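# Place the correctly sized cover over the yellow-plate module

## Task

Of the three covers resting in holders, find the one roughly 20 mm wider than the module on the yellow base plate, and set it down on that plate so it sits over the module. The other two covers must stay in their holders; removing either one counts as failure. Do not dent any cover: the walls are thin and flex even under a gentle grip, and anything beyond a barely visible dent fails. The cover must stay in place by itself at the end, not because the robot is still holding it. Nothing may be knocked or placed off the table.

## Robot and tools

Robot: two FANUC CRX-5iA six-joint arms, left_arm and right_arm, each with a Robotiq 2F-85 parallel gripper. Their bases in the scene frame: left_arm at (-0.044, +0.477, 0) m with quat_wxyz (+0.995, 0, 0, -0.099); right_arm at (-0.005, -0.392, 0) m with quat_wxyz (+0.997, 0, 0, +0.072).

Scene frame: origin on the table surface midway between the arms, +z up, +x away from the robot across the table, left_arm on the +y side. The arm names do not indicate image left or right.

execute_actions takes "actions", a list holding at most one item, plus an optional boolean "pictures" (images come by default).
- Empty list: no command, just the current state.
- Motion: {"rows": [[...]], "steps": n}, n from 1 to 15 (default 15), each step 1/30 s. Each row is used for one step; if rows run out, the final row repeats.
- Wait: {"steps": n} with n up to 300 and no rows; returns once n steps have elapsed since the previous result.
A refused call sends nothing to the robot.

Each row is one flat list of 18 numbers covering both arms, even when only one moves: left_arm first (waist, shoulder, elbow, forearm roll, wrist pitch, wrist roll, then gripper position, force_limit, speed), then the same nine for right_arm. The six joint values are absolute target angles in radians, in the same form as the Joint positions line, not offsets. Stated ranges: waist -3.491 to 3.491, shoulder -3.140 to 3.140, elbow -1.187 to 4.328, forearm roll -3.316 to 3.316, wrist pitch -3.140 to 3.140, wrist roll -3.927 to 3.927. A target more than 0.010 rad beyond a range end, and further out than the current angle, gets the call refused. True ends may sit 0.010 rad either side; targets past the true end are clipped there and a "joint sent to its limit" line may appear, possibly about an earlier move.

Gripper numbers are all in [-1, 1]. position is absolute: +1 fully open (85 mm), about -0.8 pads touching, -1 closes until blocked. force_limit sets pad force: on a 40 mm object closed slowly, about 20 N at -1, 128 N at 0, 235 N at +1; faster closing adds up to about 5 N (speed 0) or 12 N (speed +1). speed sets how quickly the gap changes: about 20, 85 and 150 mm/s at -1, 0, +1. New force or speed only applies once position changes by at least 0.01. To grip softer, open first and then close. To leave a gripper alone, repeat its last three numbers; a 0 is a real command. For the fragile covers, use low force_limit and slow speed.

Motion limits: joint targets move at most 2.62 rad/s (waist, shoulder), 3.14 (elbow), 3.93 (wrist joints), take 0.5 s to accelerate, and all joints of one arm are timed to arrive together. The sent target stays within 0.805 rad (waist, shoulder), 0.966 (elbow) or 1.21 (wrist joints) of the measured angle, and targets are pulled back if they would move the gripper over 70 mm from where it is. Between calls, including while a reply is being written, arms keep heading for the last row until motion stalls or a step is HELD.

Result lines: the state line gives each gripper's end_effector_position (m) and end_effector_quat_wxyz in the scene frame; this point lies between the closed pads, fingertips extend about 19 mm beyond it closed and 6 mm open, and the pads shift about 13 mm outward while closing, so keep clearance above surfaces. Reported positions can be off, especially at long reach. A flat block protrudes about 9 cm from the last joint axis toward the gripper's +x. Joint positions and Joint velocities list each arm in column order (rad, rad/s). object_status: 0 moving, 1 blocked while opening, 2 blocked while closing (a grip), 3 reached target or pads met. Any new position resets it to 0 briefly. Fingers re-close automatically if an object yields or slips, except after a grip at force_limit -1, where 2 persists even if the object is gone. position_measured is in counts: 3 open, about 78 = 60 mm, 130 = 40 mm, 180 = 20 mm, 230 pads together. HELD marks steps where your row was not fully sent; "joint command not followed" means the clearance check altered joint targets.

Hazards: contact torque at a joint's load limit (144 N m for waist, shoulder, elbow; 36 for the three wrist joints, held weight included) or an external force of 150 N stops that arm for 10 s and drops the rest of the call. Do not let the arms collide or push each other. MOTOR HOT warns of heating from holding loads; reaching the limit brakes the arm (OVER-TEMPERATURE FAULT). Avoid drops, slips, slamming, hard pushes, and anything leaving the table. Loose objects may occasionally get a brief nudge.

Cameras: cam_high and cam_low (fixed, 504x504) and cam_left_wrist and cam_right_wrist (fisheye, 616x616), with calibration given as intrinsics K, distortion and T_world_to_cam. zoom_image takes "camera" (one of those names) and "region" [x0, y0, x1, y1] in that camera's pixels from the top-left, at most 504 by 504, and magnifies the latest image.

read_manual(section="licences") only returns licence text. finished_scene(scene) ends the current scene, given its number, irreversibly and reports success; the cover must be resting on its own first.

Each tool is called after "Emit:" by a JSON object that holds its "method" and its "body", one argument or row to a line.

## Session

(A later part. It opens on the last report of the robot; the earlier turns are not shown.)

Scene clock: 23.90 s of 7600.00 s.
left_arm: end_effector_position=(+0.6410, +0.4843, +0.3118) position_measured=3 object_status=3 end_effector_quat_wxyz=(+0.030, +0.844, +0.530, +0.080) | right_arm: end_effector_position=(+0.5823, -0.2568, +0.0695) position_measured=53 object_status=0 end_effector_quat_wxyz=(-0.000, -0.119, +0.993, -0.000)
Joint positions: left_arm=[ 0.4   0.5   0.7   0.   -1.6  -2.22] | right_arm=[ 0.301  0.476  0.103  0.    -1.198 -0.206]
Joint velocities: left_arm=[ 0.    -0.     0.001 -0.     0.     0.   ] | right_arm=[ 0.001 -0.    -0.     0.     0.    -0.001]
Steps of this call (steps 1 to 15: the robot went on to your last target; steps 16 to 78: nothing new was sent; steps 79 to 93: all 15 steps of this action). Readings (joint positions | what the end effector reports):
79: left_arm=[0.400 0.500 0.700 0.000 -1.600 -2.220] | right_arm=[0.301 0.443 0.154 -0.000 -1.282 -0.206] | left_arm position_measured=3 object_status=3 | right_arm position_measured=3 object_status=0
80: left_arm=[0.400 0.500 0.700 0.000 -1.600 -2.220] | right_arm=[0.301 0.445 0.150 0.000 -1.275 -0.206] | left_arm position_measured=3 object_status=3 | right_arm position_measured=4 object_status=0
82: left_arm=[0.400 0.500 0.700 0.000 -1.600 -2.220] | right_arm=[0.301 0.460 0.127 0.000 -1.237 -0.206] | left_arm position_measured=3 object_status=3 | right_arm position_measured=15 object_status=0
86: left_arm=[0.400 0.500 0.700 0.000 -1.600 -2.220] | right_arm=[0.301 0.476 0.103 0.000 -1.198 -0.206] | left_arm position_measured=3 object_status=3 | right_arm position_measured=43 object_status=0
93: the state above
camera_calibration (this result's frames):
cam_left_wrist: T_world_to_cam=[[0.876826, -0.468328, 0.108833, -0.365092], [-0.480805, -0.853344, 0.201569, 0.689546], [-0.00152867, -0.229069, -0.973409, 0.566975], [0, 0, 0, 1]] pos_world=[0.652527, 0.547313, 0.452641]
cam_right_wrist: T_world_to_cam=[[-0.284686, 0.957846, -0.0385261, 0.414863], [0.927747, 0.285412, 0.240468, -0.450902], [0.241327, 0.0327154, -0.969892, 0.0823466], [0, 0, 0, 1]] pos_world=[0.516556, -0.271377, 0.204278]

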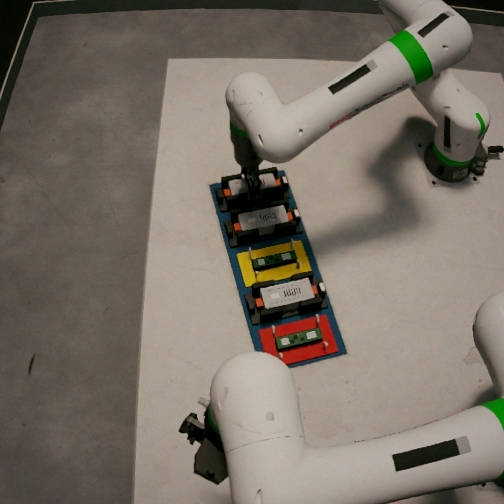

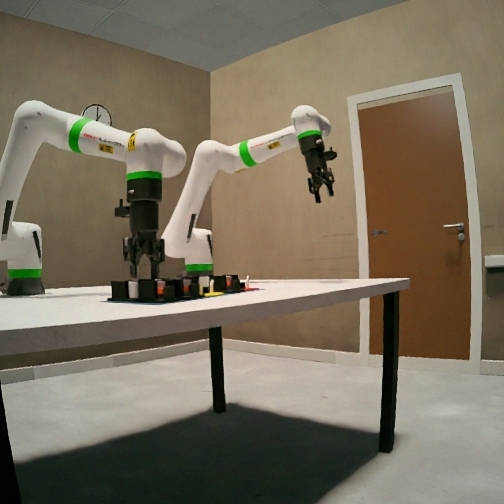

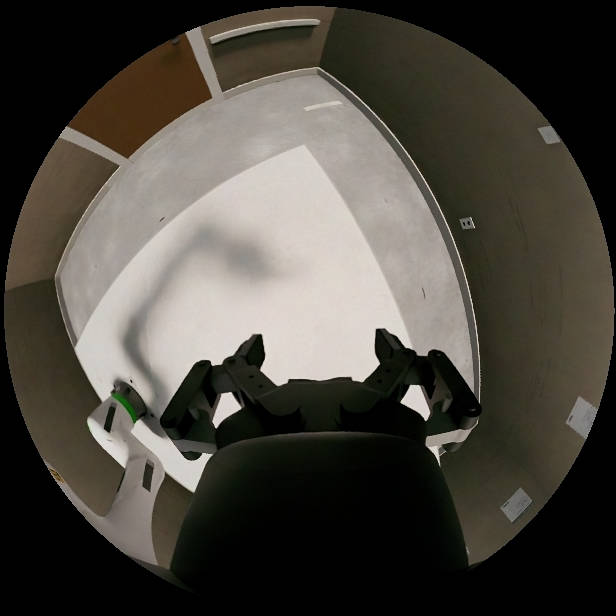

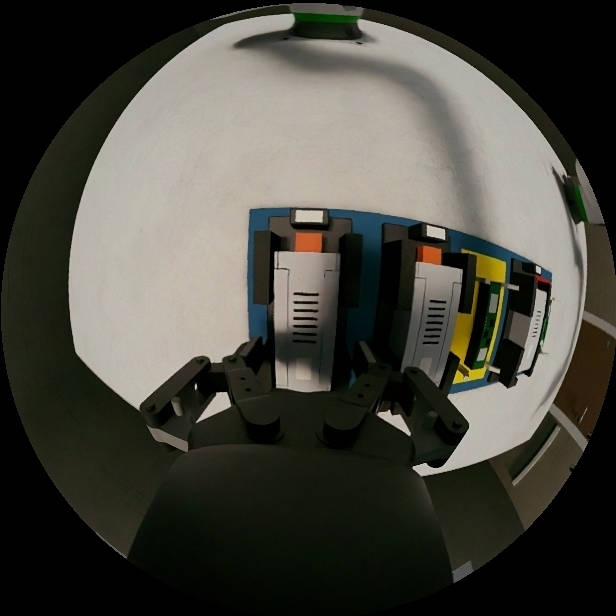

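Emit:
{"method": "execute_actions", "body": {
  "actions": [
    {"rows":[[0.4,0.5,0.7,0,-1.6,-2.22,1,-1,-1,0.301,0.499,0.075,0,-1.147,-0.206,0.6,-1,0]],"steps":15}
  ]
}}

Emit:
{"method": "zoom_image", "body": {
  "camera": "cam_right_wrist",
  "region": [200, 220, 420, 420]
}}

Emit:
{"method": "zoom_image", "body": {
  "camera": "cam_low",
  "region": [90, 220, 210, 320]
}}

Scene clock: 25.90 s of 7600.00 s.
left_arm: end_effector_position=(+0.6410, +0.4843, +0.3118) position_measured=3 object_status=3 end_effector_quat_wxyz=(+0.030, +0.844, +0.530, +0.080) | right_arm: end_effector_position=(+0.5821, -0.2569, +0.0449) position_measured=53 object_status=3 end_effector_quat_wxyz=(-0.000, -0.119, +0.993, -0.000)
Joint positions: left_arm=[ 0.4   0.5   0.7   0.   -1.6  -2.22] | right_arm=[ 0.301  0.499  0.075 -0.    -1.147 -0.206]
Joint velocities: left_arm=[-0.001  0.    -0.     0.002  0.     0.   ] | right_arm=[ 0.    -0.     0.     0.     0.    -0.001]
Steps of this call (steps 1 to 15: the robot went on to your last target; steps 16 to 45: nothing new was sent; steps 46 to 60: all 15 steps of this action). Readings (joint positions | what the end effector reports):
46: left_arm=[0.400 0.500 0.700 0.000 -1.600 -2.220] | right_arm=[0.301 0.476 0.103 0.000 -1.197 -0.206] | left_arm position_measured=3 object_status=3 | right_arm position_measured=53 object_status=3
47: left_arm=[0.400 0.500 0.700 0.000 -1.600 -2.220] | right_arm=[0.301 0.479 0.099 -0.000 -1.190 -0.206] | left_arm position_measured=3 object_status=3 | right_arm position_measured=53 object_status=3
49: left_arm=[0.400 0.500 0.700 0.000 -1.600 -2.220] | right_arm=[0.301 0.493 0.082 -0.000 -1.159 -0.206] | left_arm position_measured=3 object_status=3 | right_arm position_measured=53 object_status=3
53: left_arm=[0.400 0.500 0.700 0.000 -1.600 -2.220] | right_arm=[0.301 0.499 0.075 -0.000 -1.147 -0.206] | left_arm position_measured=3 object_status=3 | right_arm position_measured=53 object_status=3
60: the state above
camera_calibration (this result's frames):
cam_left_wrist: T_world_to_cam=[[0.876826, -0.468329, 0.108833, -0.365092], [-0.480806, -0.853344, 0.201569, 0.689546], [-0.00152867, -0.229069, -0.973409, 0.566975], [0, 0, 0, 1]] pos_world=[0.652527, 0.547313, 0.452641]
cam_right_wrist: T_world_to_cam=[[-0.284651, 0.95786, -0.0384365, 0.413898], [0.927753, 0.285356, 0.240513, -0.444829], [0.241346, 0.0328028, -0.969885, 0.0585504], [0, 0, 0, 1]] pos_world=[0.516377, -0.271442, 0.179683]

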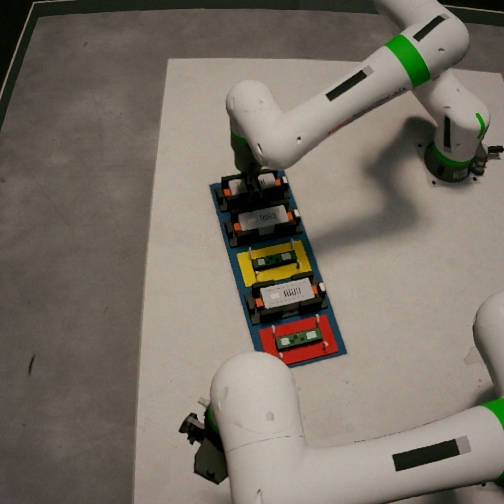

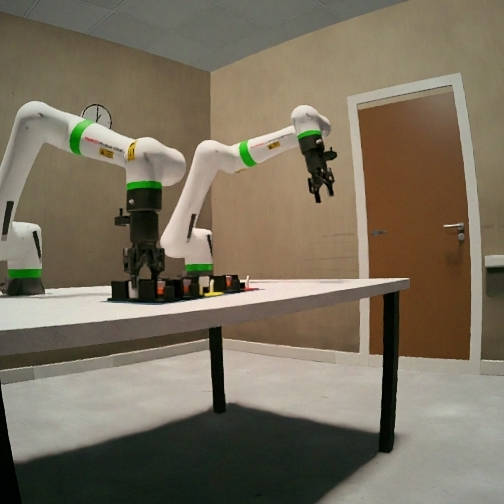

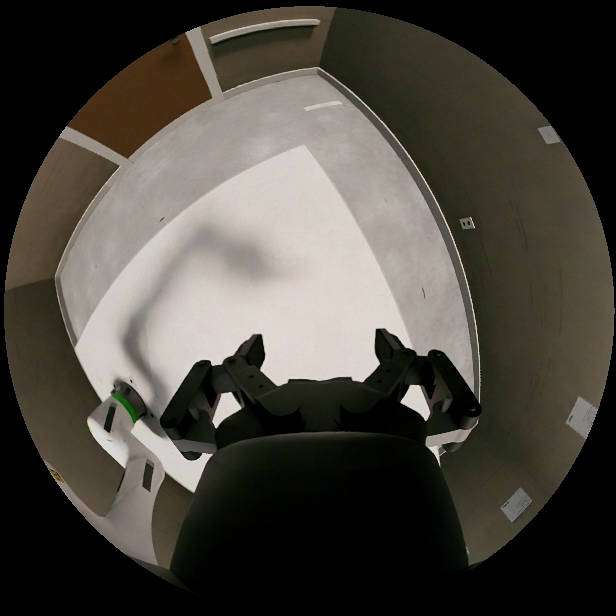

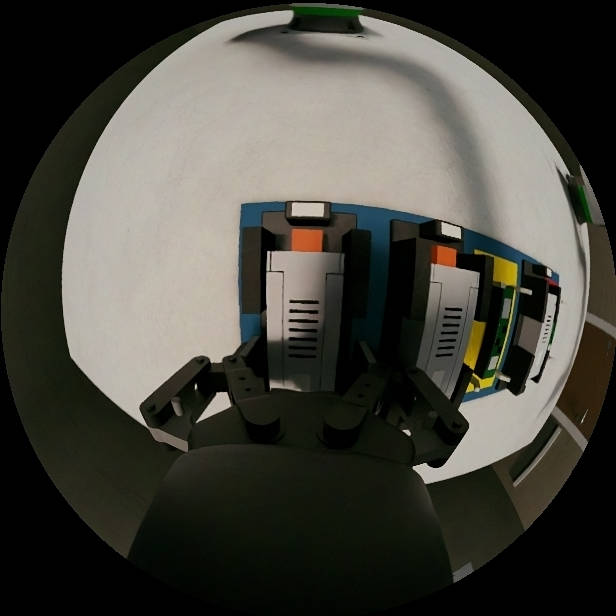

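Region (200, 220, 420, 420) of cam_right_wrist's 616x616 image, scaled by 2.291, with more detail than that image has; it fills the top 458 rows of this view, and the rest is white.

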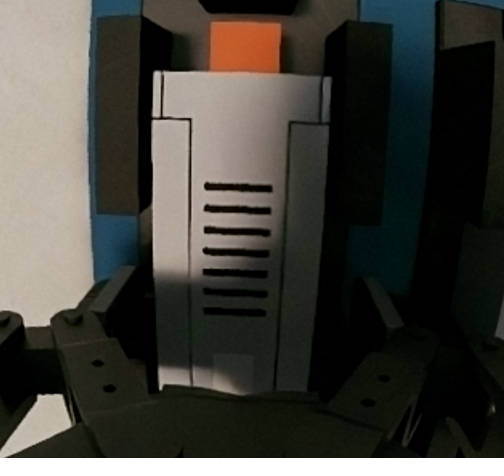

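Region (90, 220, 210, 320) of cam_low's 504x504 image, scaled by 4.200, with more detail than that image has.

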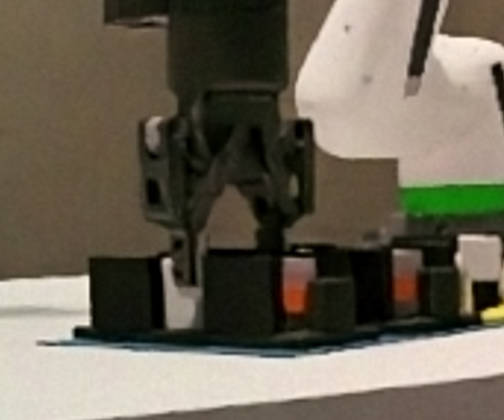

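Emit:
{"method": "execute_actions", "body": {
  "actions": [
    {"rows":[[0.4,0.5,0.7,0,-1.6,-2.22,1,-1,-1,0.301,0.499,0.075,0,-1.147,-0.206,-1,-1,-1]],"steps":15}
  ],
  "pictures": false
}}

Emit:
{"method": "execute_actions", "body": {
  "actions": [
    {"steps":25}
  ]
}}

Scene clock: 27.53 s of 7600.00 s.
left_arm: end_effector_position=(+0.6410, +0.4843, +0.3118) position_measured=3 object_status=3 end_effector_quat_wxyz=(+0.030, +0.844, +0.530, +0.080) | right_arm: end_effector_position=(+0.5820, -0.2567, +0.0448) position_measured=67 object_status=0 end_effector_quat_wxyz=(-0.000, -0.119, +0.993, +0.000)
Joint positions: left_arm=[ 0.4   0.5   0.7   0.   -1.6  -2.22] | right_arm=[ 0.301  0.499  0.075 -0.    -1.147 -0.206]
Joint velocities: left_arm=[-0.001  0.001  0.001  0.001 -0.    -0.   ] | right_arm=[ 0.     0.     0.001 -0.001 -0.     0.001]
Steps of this call (steps 1 to 15: the robot went on to your last target; steps 16 to 34: nothing new was sent; steps 35 to 49: all 15 steps of this action). Readings (joint positions | what the end effector reports):
35: left_arm=[0.400 0.500 0.700 0.000 -1.600 -2.220] | right_arm=[0.301 0.499 0.075 0.000 -1.147 -0.206] | left_arm position_measured=3 object_status=3 | right_arm position_measured=53 object_status=0
36: left_arm=[0.400 0.500 0.700 0.000 -1.600 -2.220] | right_arm=[0.301 0.499 0.075 0.000 -1.147 -0.206] | left_arm position_measured=3 object_status=3 | right_arm position_measured=53 object_status=0
38: left_arm=[0.400 0.500 0.700 0.000 -1.600 -2.220] | right_arm=[0.301 0.499 0.075 0.000 -1.147 -0.206] | left_arm position_measured=3 object_status=3 | right_arm position_measured=55 object_status=0
42: left_arm=[0.400 0.500 0.700 0.000 -1.600 -2.220] | right_arm=[0.301 0.499 0.075 0.000 -1.147 -0.206] | left_arm position_measured=3 object_status=3 | right_arm position_measured=62 object_status=0
49: the state above

Scene clock: 28.37 s of 7600.00 s.
left_arm: end_effector_position=(+0.6410, +0.4843, +0.3118) position_measured=3 object_status=3 end_effector_quat_wxyz=(+0.030, +0.844, +0.530, +0.080) | right_arm: end_effector_position=(+0.5822, -0.2569, +0.0449) position_measured=67 object_status=2 end_effector_quat_wxyz=(-0.000, -0.119, +0.993, -0.000)
Joint positions: left_arm=[ 0.4   0.5   0.7  -0.   -1.6  -2.22] | right_arm=[ 0.301  0.499  0.075 -0.    -1.147 -0.206]
Joint velocities: left_arm=[-0.001  0.    -0.     0.001  0.001 -0.   ] | right_arm=[ 0.     0.     0.     0.001  0.    -0.001]
Steps of this call (steps 1 to 15: the robot went on to your last target; steps 16 to 25: nothing new was sent). Readings (joint positions | what the end effector reports):
1: left_arm=[0.400 0.500 0.700 0.000 -1.600 -2.220] | right_arm=[0.301 0.499 0.075 -0.000 -1.147 -0.206] | left_arm position_measured=3 object_status=3 | right_arm position_measured=67 object_status=0
2: left_arm=[0.400 0.500 0.700 0.000 -1.600 -2.220] | right_arm=[0.301 0.499 0.075 -0.000 -1.147 -0.206] | left_arm position_measured=3 object_status=3 | right_arm position_measured=67 object_status=2
4: left_arm=[0.400 0.500 0.700 0.000 -1.600 -2.220] | right_arm=[0.301 0.499 0.075 -0.000 -1.147 -0.206] | left_arm position_measured=3 object_status=3 | right_arm position_measured=67 object_status=2
8: left_arm=[0.400 0.500 0.700 0.000 -1.600 -2.220] | right_arm=[0.301 0.499 0.075 -0.000 -1.147 -0.206] | left_arm position_measured=3 object_status=3 | right_arm position_measured=67 object_status=2
25: the state above
All arms were judged still, so your last target was given up. Only a new action makes them travel on or press farther. Fingers that are still opening or closing keep moving.
camera_calibration (this result's frames):
cam_left_wrist: T_world_to_cam=[[0.876826, -0.468328, 0.108833, -0.365092], [-0.480805, -0.853344, 0.201569, 0.689546], [-0.00152863, -0.229068, -0.973409, 0.566974], [0, 0, 0, 1]] pos_world=[0.652526, 0.547313, 0.452641]
cam_right_wrist: T_world_to_cam=[[-0.284775, 0.957822, -0.0384812, 0.41398], [0.927706, 0.285485, 0.240543, -0.444784], [0.241383, 0.0328012, -0.969875, 0.0585327], [0, 0, 0, 1]] pos_world=[0.516391, -0.27146, 0.179689]

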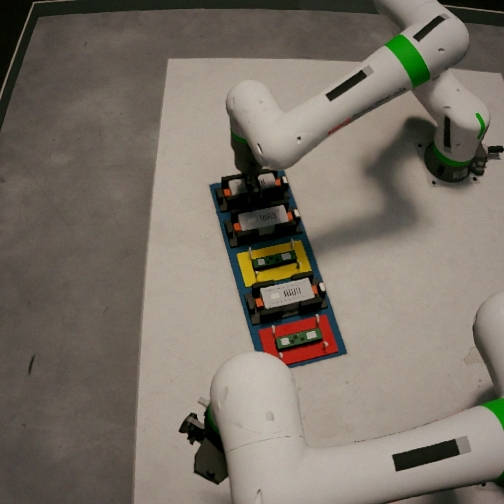

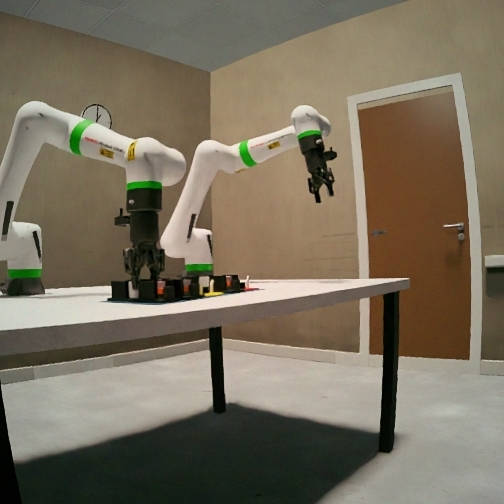

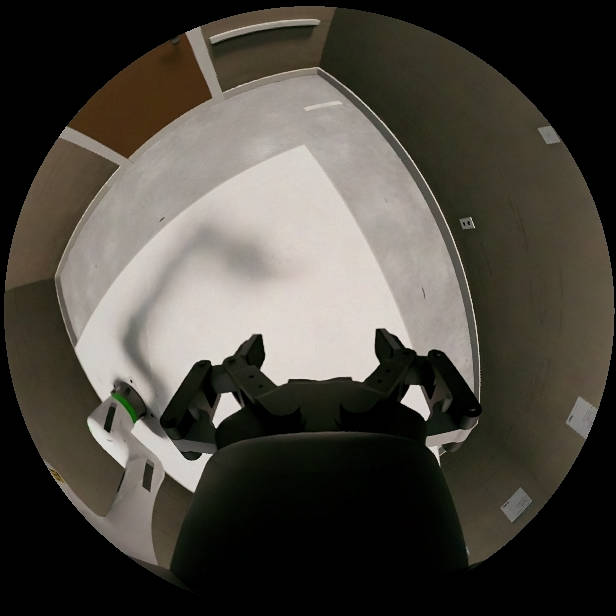

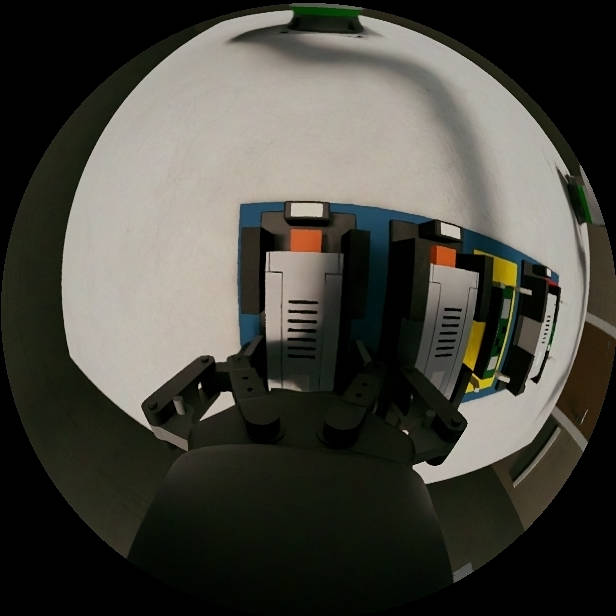

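Emit:
{"method": "zoom_image", "body": {
  "camera": "cam_right_wrist",
  "region": [220, 290, 400, 420]
}}

Emit:
{"method": "zoom_image", "body": {
  "camera": "cam_low",
  "region": [100, 250, 180, 310]
}}

Emit:
{"method": "zoom_image", "body": {
  "camera": "cam_high",
  "region": [215, 160, 295, 230]
}}

Region (220, 290, 400, 420) of cam_right_wrist's 616x616 image, scaled by 2.800, with more detail than that image has.

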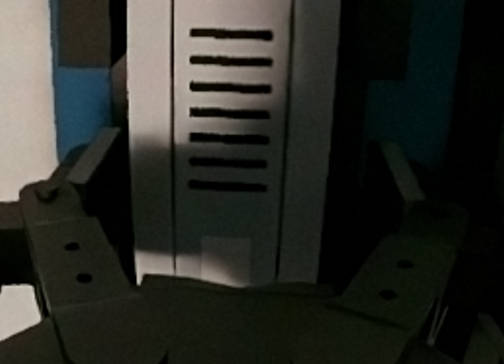

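Region (100, 250, 180, 310) of cam_low's 504x504 image, scaled by 6.300, with more detail than that image has; it fills the top 378 rows of this view, and the rest is white.

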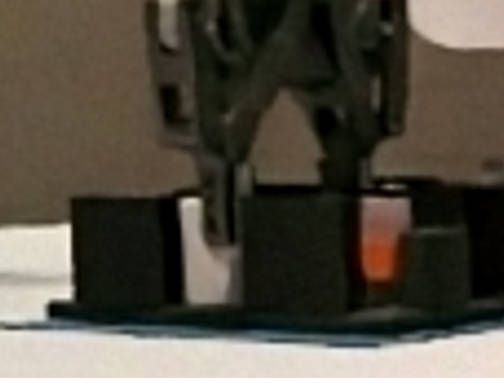

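Region (215, 160, 295, 230) of cam_high's 504x504 image, scaled by 6.300, with more detail than that image has; it fills the top 441 rows of this view, and the rest is white.

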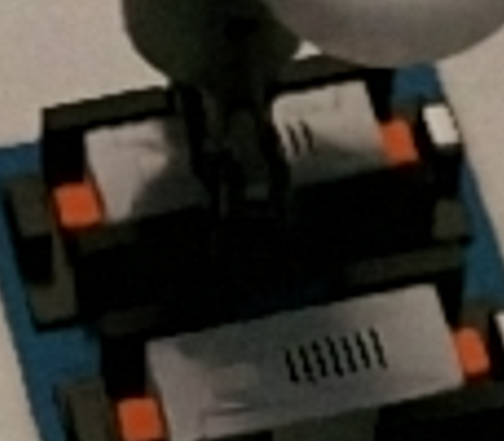

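Emit:
{"method": "execute_actions", "body": {
  "actions": [
    {"rows":[[0.4,0.5,0.7,0,-1.6,-2.22,1,-1,-1,0.301,0.499,0.075,0,-1.147,-0.206,0.6,-1,-1],[0.4,0.5,0.7,0,-1.6,-2.22,1,-1,-1,0.301,0.499,0.075,0,-1.147,-0.206,0.6,-1,-1],[0.4,0.5,0.7,0,-1.6,-2.22,1,-1,-1,0.301,0.499,0.075,0,-1.147,-0.206,0.6,-1,-1],[0.4,0.5,0.7,0,-1.6,-2.22,1,-1,-1,0.301,0.499,0.075,0,-1.147,-0.206,0.6,-1,-1],[0.4,0.5,0.7,0,-1.6,-2.22,1,-1,-1,0.301,0.499,0.075,0,-1.147,-0.206,0.6,-1,-1],[0.4,0.5,0.7,0,-1.6,-2.22,1,-1,-1,0.301,0.484,0.052,0,-1.139,-0.206,0.6,-1,-1]],"steps":15}
  ],
  "pictures": false
}}

Emit:
{"method": "execute_actions", "body": {
  "actions": [
    {"rows":[[0.4,0.5,0.7,0,-1.6,-2.22,1,-1,-1,0.301,0.484,0.052,0,-1.139,-0.206,-1,-1,-1]],"steps":15}
  ],
  "pictures": false
}}

Emit:
{"method": "execute_actions", "body": {
  "actions": [
    {"steps":20}
  ]
}}

Scene clock: 32.60 s of 7600.00 s.
left_arm: end_effector_position=(+0.6410, +0.4843, +0.3118) position_measured=3 object_status=3 end_effector_quat_wxyz=(+0.030, +0.844, +0.530, +0.080) | right_arm: end_effector_position=(+0.5760, -0.2598, +0.0447) position_measured=54 object_status=0 end_effector_quat_wxyz=(-0.000, -0.119, +0.993, -0.000)
Joint positions: left_arm=[ 0.4   0.5   0.7  -0.   -1.6  -2.22] | right_arm=[ 0.301  0.484  0.052 -0.    -1.139 -0.206]
Joint velocities: left_arm=[ 0. -0.  0.  0. -0.  0.] | right_arm=[-0.001 -0.    -0.     0.     0.    -0.003]
Steps of this call (steps 1 to 90: nothing new was sent; then 0.73 s passed at rest; steps 91 to 105: all 15 steps of this action). Readings (joint positions | what the end effector reports):
91: left_arm=[0.400 0.500 0.700 -0.000 -1.600 -2.220] | right_arm=[0.301 0.499 0.075 -0.000 -1.147 -0.206] | left_arm position_measured=3 object_status=3 | right_arm position_measured=69 object_status=0
92: left_arm=[0.400 0.500 0.700 -0.000 -1.600 -2.220] | right_arm=[0.301 0.499 0.075 -0.000 -1.147 -0.206] | left_arm position_measured=3 object_status=3 | right_arm position_measured=69 object_status=0
94: left_arm=[0.400 0.500 0.700 -0.000 -1.600 -2.220] | right_arm=[0.301 0.499 0.075 -0.000 -1.147 -0.206] | left_arm position_measured=3 object_status=3 | right_arm position_measured=66 object_status=0
98: left_arm=[0.400 0.500 0.700 0.000 -1.600 -2.220] | right_arm=[0.301 0.489 0.061 -0.000 -1.141 -0.206] | left_arm position_measured=3 object_status=3 | right_arm position_measured=60 object_status=0
105: the state above

Scene clock: 33.10 s of 7600.00 s.
left_arm: end_effector_position=(+0.6410, +0.4843, +0.3118) position_measured=3 object_status=3 end_effector_quat_wxyz=(+0.030, +0.844, +0.530, +0.080) | right_arm: end_effector_position=(+0.5760, -0.2598, +0.0447) position_measured=75 object_status=0 end_effector_quat_wxyz=(-0.000, -0.119, +0.993, -0.000)
Joint positions: left_arm=[ 0.4   0.5   0.7  -0.   -1.6  -2.22] | right_arm=[ 0.301  0.484  0.052 -0.    -1.139 -0.206]
Joint velocities: left_arm=[ 0.    -0.     0.001 -0.001  0.001  0.   ] | right_arm=[-0.001 -0.     0.    -0.    -0.     0.   ]
Steps of this call (steps 1 to 15: all 15 steps of this action). Readings (joint positions | what the end effector reports):
1: left_arm=[0.400 0.500 0.700 -0.000 -1.600 -2.220] | right_arm=[0.301 0.484 0.052 -0.000 -1.139 -0.206] | left_arm position_measured=3 object_status=3 | right_arm position_measured=53 object_status=0
2: left_arm=[0.400 0.500 0.700 -0.000 -1.600 -2.220] | right_arm=[0.301 0.484 0.052 -0.000 -1.139 -0.206] | left_arm position_measured=3 object_status=3 | right_arm position_measured=54 object_status=0
4: left_arm=[0.400 0.500 0.700 -0.000 -1.600 -2.220] | right_arm=[0.301 0.484 0.052 -0.000 -1.139 -0.206] | left_arm position_measured=3 object_status=3 | right_arm position_measured=56 object_status=0
8: left_arm=[0.400 0.500 0.700 -0.000 -1.600 -2.220] | right_arm=[0.301 0.484 0.052 -0.000 -1.139 -0.206] | left_arm position_measured=3 object_status=3 | right_arm position_measured=63 object_status=0
15: the state above

Scene clock: 33.77 s of 7600.00 s.
left_arm: end_effector_position=(+0.6410, +0.4843, +0.3118) position_measured=3 object_status=3 end_effector_quat_wxyz=(+0.030, +0.844, +0.530, +0.080) | right_arm: end_effector_position=(+0.5760, -0.2600, +0.0448) position_measured=111 object_status=0 end_effector_quat_wxyz=(-0.000, -0.119, +0.993, -0.000)
Joint positions: left_arm=[ 0.4   0.5   0.7  -0.   -1.6  -2.22] | right_arm=[ 0.301  0.484  0.052  0.    -1.139 -0.206]
Joint velocities: left_arm=[-0.001 -0.001  0.     0.     0.     0.   ] | right_arm=[ 0.     0.    -0.001 -0.     0.    -0.001]
Steps of this call (steps 1 to 15: the robot went on to your last target; steps 16 to 20: nothing new was sent). Readings (joint positions | what the end effector reports):
1: left_arm=[0.400 0.500 0.700 -0.000 -1.600 -2.220] | right_arm=[0.301 0.484 0.052 -0.000 -1.139 -0.206] | left_arm position_measured=3 object_status=3 | right_arm position_measured=77 object_status=0
2: left_arm=[0.400 0.500 0.700 0.000 -1.600 -2.220] | right_arm=[0.301 0.484 0.052 -0.000 -1.139 -0.206] | left_arm position_measured=3 object_status=3 | right_arm position_measured=79 object_status=0
4: left_arm=[0.400 0.500 0.700 0.000 -1.600 -2.220] | right_arm=[0.301 0.484 0.052 -0.000 -1.139 -0.206] | left_arm position_measured=3 object_status=3 | right_arm position_measured=82 object_status=0
8: left_arm=[0.400 0.500 0.700 -0.000 -1.600 -2.220] | right_arm=[0.301 0.484 0.052 -0.000 -1.139 -0.206] | left_arm position_measured=3 object_status=3 | right_arm position_measured=89 object_status=0
20: the state above
All arms were judged still, so your last target was given up. Only a new action makes them travel on or press farther. Fingers that are still opening or closing keep moving.
camera_calibration (this result's frames):
cam_left_wrist: T_world_to_cam=[[0.876826, -0.468329, 0.108833, -0.365092], [-0.480805, -0.853344, 0.201569, 0.689546], [-0.00152858, -0.229068, -0.973409, 0.566974], [0, 0, 0, 1]] pos_world=[0.652527, 0.547313, 0.452641]
cam_right_wrist: T_world_to_cam=[[-0.28458, 0.957872, -0.0386676, 0.415085], [0.927732, 0.285339, 0.240614, -0.438236], [0.241511, 0.0326009, -0.96985, 0.0598206], [0, 0, 0, 1]] pos_world=[0.510243, -0.274503, 0.179513]

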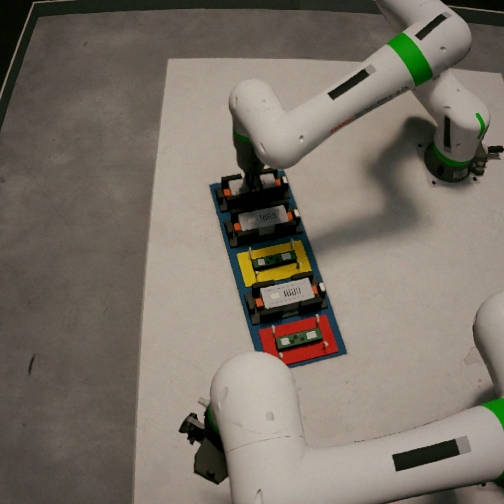

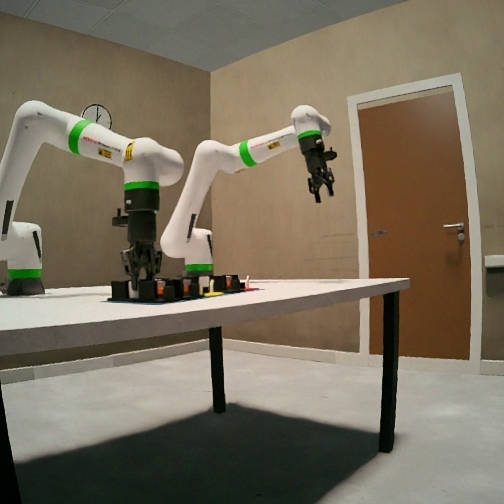

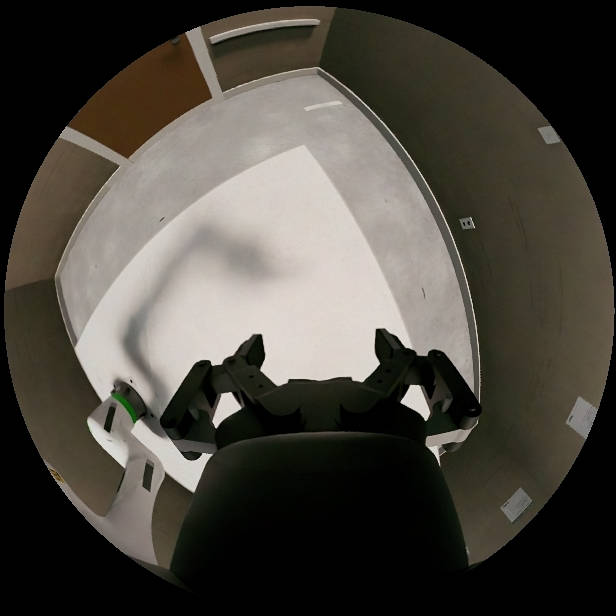

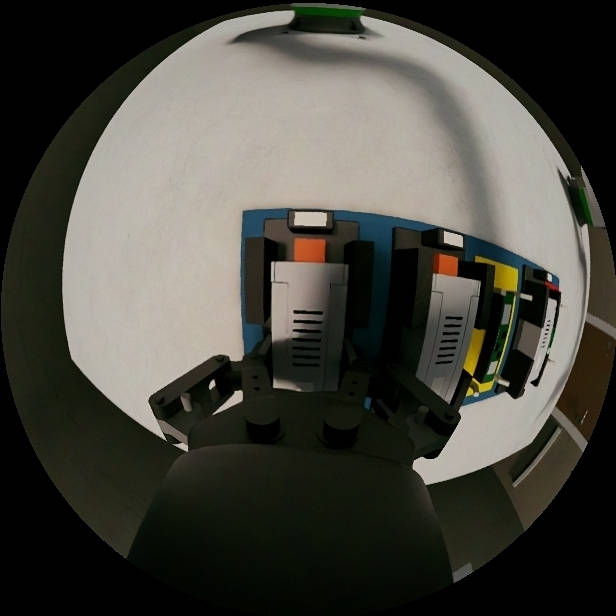

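Past the snag.

Emit:
{"method": "execute_actions", "body": {
  "actions": [
    {"steps":8}
  ]
}}

Emit:
{"method": "zoom_image", "body": {
  "camera": "cam_right_wrist",
  "region": [220, 230, 400, 400]
}}

Scene clock: 34.50 s of 7600.00 s.
left_arm: end_effector_position=(+0.6410, +0.4843, +0.3118) position_measured=3 object_status=3 end_effector_quat_wxyz=(+0.030, +0.844, +0.530, +0.080) | right_arm: end_effector_position=(+0.5760, -0.2599, +0.0447) position_measured=122 object_status=2 end_effector_quat_wxyz=(-0.000, -0.119, +0.993, -0.000)
Joint positions: left_arm=[ 0.4   0.5   0.7   0.   -1.6  -2.22] | right_arm=[ 0.301  0.484  0.052  0.    -1.139 -0.206]
Joint velocities: left_arm=[ 0.001  0.    -0.    -0.     0.001  0.   ] | right_arm=[ 0.001  0.    -0.     0.001 -0.    -0.001]
Steps of this call (steps 1 to 22: nothing new was sent). Readings (joint positions | what the end effector reports):
1: left_arm=[0.400 0.500 0.700 0.000 -1.600 -2.220] | right_arm=[0.301 0.484 0.052 0.000 -1.139 -0.206] | left_arm position_measured=3 object_status=3 | right_arm position_measured=112 object_status=0
2: left_arm=[0.400 0.500 0.700 0.000 -1.600 -2.220] | right_arm=[0.301 0.484 0.052 0.000 -1.139 -0.206] | left_arm position_measured=3 object_status=3 | right_arm position_measured=114 object_status=0
4: left_arm=[0.400 0.500 0.700 -0.000 -1.600 -2.220] | right_arm=[0.301 0.484 0.052 0.000 -1.139 -0.206] | left_arm position_measured=3 object_status=3 | right_arm position_measured=117 object_status=0
8: left_arm=[0.400 0.500 0.700 -0.000 -1.600 -2.220] | right_arm=[0.301 0.484 0.052 0.000 -1.139 -0.206] | left_arm position_measured=3 object_status=3 | right_arm position_measured=122 object_status=0
22: the state above
camera_calibration (this result's frames):
cam_left_wrist: T_world_to_cam=[[0.876826, -0.468328, 0.108833, -0.365092], [-0.480805, -0.853344, 0.201569, 0.689546], [-0.00152883, -0.229068, -0.973409, 0.566975], [0, 0, 0, 1]] pos_world=[0.652526, 0.547313, 0.452641]
cam_right_wrist: T_world_to_cam=[[-0.28452, 0.957897, -0.0384938, 0.414982], [0.927776, 0.28524, 0.24056, -0.438252], [0.241411, 0.0327303, -0.969871, 0.059881], [0, 0, 0, 1]] pos_world=[0.510215, -0.274463, 0.179477]

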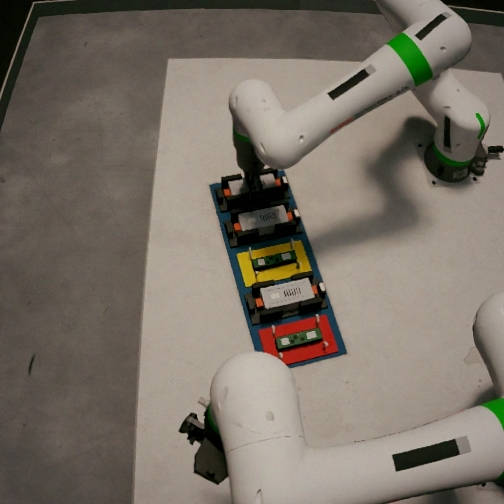

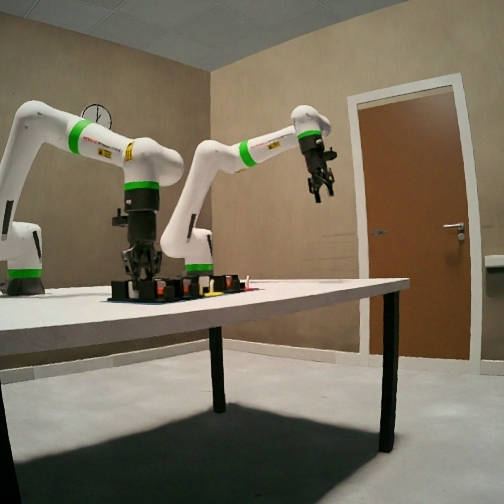

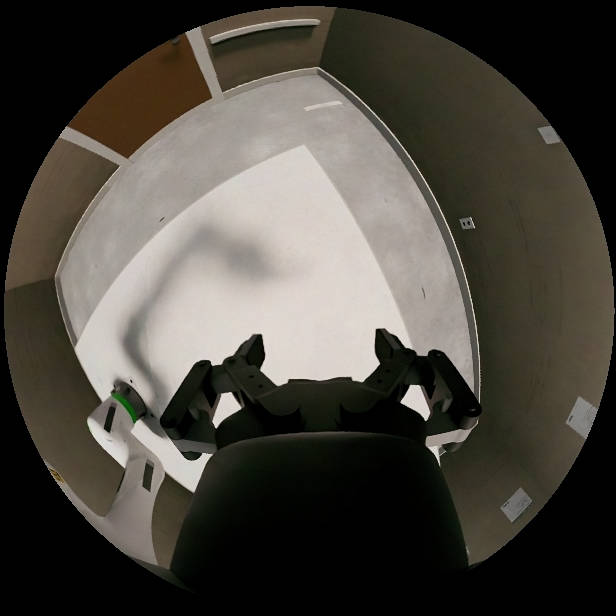

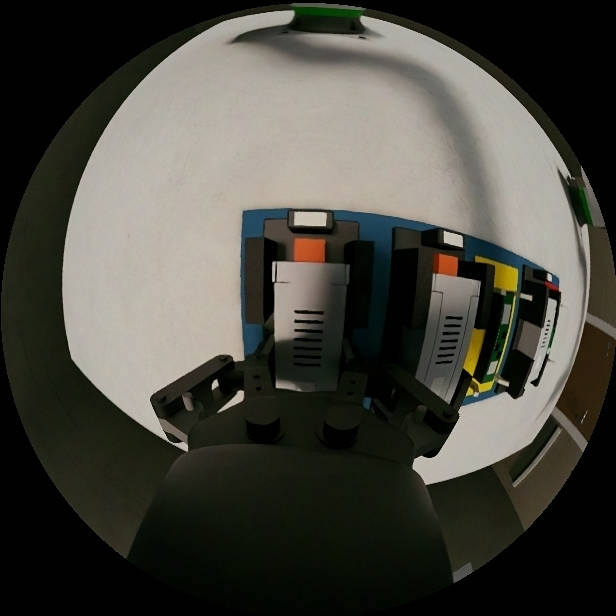

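Region (220, 230, 400, 400) of cam_right_wrist's 616x616 image, scaled by 2.800, with more detail than that image has.

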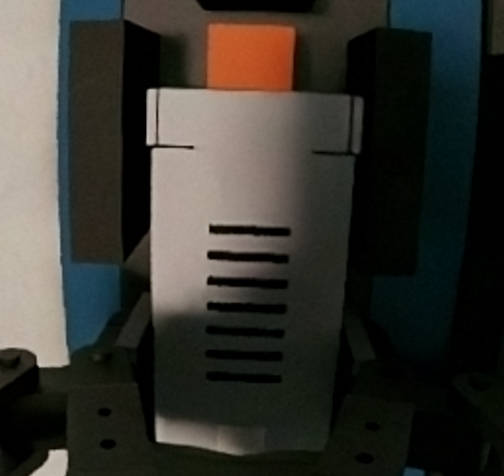

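Emit:
{"method": "execute_actions", "body": {
  "actions": [
    {"rows":[[0.4,0.5,0.7,0,-1.6,-2.22,1,-1,-1,0.301,0.475,0.064,0,-1.16,-0.206,-1,-1,-1],[0.4,0.5,0.7,0,-1.6,-2.22,1,-1,-1,0.301,0.475,0.064,0,-1.16,-0.206,-1,-1,-1],[0.4,0.5,0.7,0,-1.6,-2.22,1,-1,-1,0.301,0.475,0.064,0,-1.16,-0.206,-1,-1,-1],[0.4,0.5,0.7,0,-1.6,-2.22,1,-1,-1,0.301,0.466,0.075,0,-1.18,-0.206,-1,-1,-1],[0.4,0.5,0.7,0,-1.6,-2.22,1,-1,-1,0.301,0.466,0.075,0,-1.18,-0.206,-1,-1,-1],[0.4,0.5,0.7,0,-1.6,-2.22,1,-1,-1,0.301,0.457,0.087,0,-1.201,-0.206,-1,-1,-1],[0.4,0.5,0.7,0,-1.6,-2.22,1,-1,-1,0.301,0.457,0.087,0,-1.201,-0.206,-1,-1,-1],[0.4,0.5,0.7,0,-1.6,-2.22,1,-1,-1,0.301,0.448,0.099,0,-1.222,-0.206,-1,-1,-1],[0.4,0.5,0.7,0,-1.6,-2.22,1,-1,-1,0.301,0.448,0.099,0,-1.222,-0.206,-1,-1,-1],[0.4,0.5,0.7,0,-1.6,-2.22,1,-1,-1,0.301,0.431,0.13,0,-1.27,-0.206,-1,-1,-1],[0.4,0.5,0.7,0,-1.6,-2.22,1,-1,-1,0.301,0.431,0.13,0,-1.27,-0.206,-1,-1,-1],[0.4,0.5,0.7,0,-1.6,-2.22,1,-1,-1,0.301,0.414,0.162,0,-1.319,-0.206,-1,-1,-1]],"steps":15}
  ]
}}

Scene clock: 36.53 s of 7600.00 s.
left_arm: end_effector_position=(+0.6410, +0.4843, +0.3118) position_measured=3 object_status=3 end_effector_quat_wxyz=(+0.030, +0.844, +0.530, +0.080) | right_arm: end_effector_position=(+0.5765, -0.2596, +0.1243) position_measured=124 object_status=2 end_effector_quat_wxyz=(+0.000, -0.119, +0.993, +0.000)
Joint positions: left_arm=[ 0.4   0.5   0.7   0.   -1.6  -2.22] | right_arm=[ 0.301  0.418  0.154  0.    -1.306 -0.206]
Joint velocities: left_arm=[-0.001  0.    -0.001 -0.001  0.001 -0.   ] | right_arm=[ 0.    -0.134  0.238  0.    -0.368  0.001]
Steps of this call (steps 1 to 46: nothing new was sent; steps 47 to 61: all 15 steps of this action). Readings (joint positions | what the end effector reports):
47: left_arm=[0.400 0.500 0.700 -0.000 -1.600 -2.220] | right_arm=[0.301 0.484 0.052 -0.000 -1.140 -0.206] | left_arm position_measured=3 object_status=3 | right_arm position_measured=122 object_status=2
48: left_arm=[0.400 0.500 0.700 -0.000 -1.600 -2.220] | right_arm=[0.301 0.482 0.056 -0.000 -1.146 -0.206] | left_arm position_measured=3 object_status=3 | right_arm position_measured=122 object_status=2
50: left_arm=[0.400 0.500 0.700 -0.000 -1.600 -2.220] | right_arm=[0.301 0.475 0.064 -0.000 -1.159 -0.206] | left_arm position_measured=3 object_status=3 | right_arm position_measured=122 object_status=2
54: left_arm=[0.400 0.500 0.700 -0.000 -1.600 -2.220] | right_arm=[0.301 0.460 0.084 -0.000 -1.195 -0.206] | left_arm position_measured=3 object_status=3 | right_arm position_measured=122 object_status=2
61: the state above
camera_calibration (this result's frames):
cam_left_wrist: T_world_to_cam=[[0.876826, -0.468328, 0.108833, -0.365092], [-0.480805, -0.853344, 0.201569, 0.689546], [-0.00152869, -0.229068, -0.973409, 0.566974], [0, 0, 0, 1]] pos_world=[0.652527, 0.547313, 0.452641]
cam_right_wrist: T_world_to_cam=[[-0.284711, 0.957842, -0.0384624, 0.417966], [0.92752, 0.28539, 0.241368, -0.457813], [0.242169, 0.0330453, -0.969671, 0.136544], [0, 0, 0, 1]] pos_world=[0.510564, -0.274202, 0.25898]

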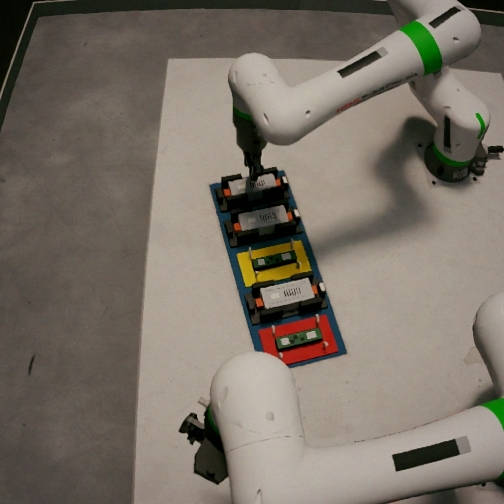

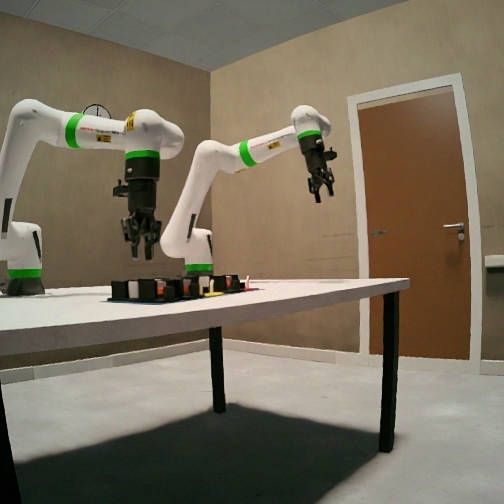

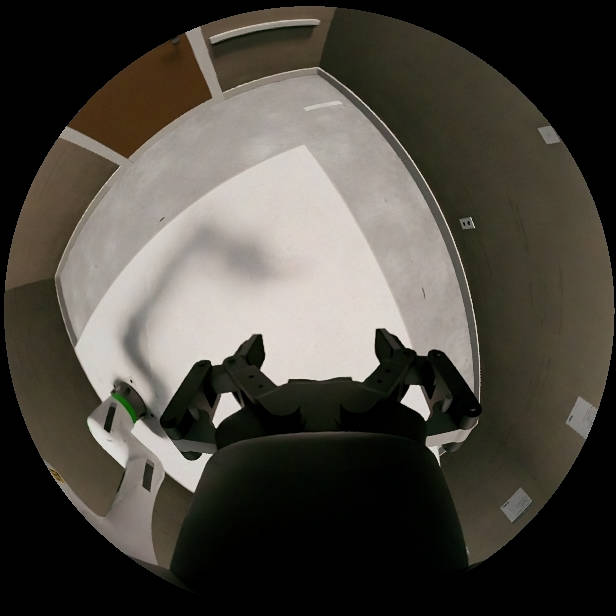

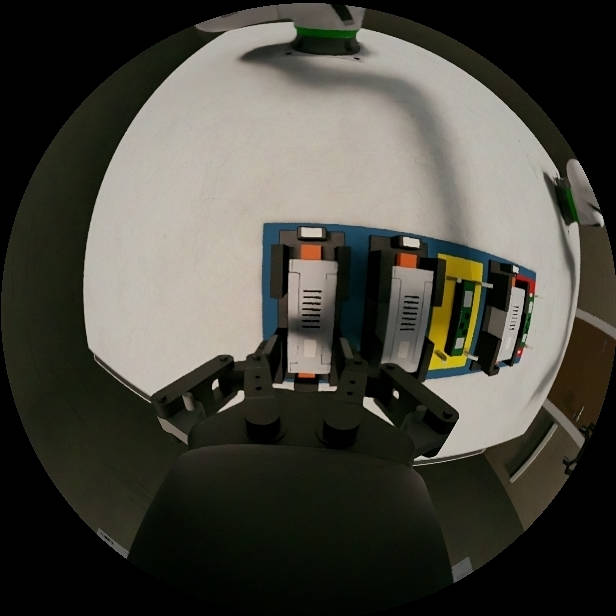

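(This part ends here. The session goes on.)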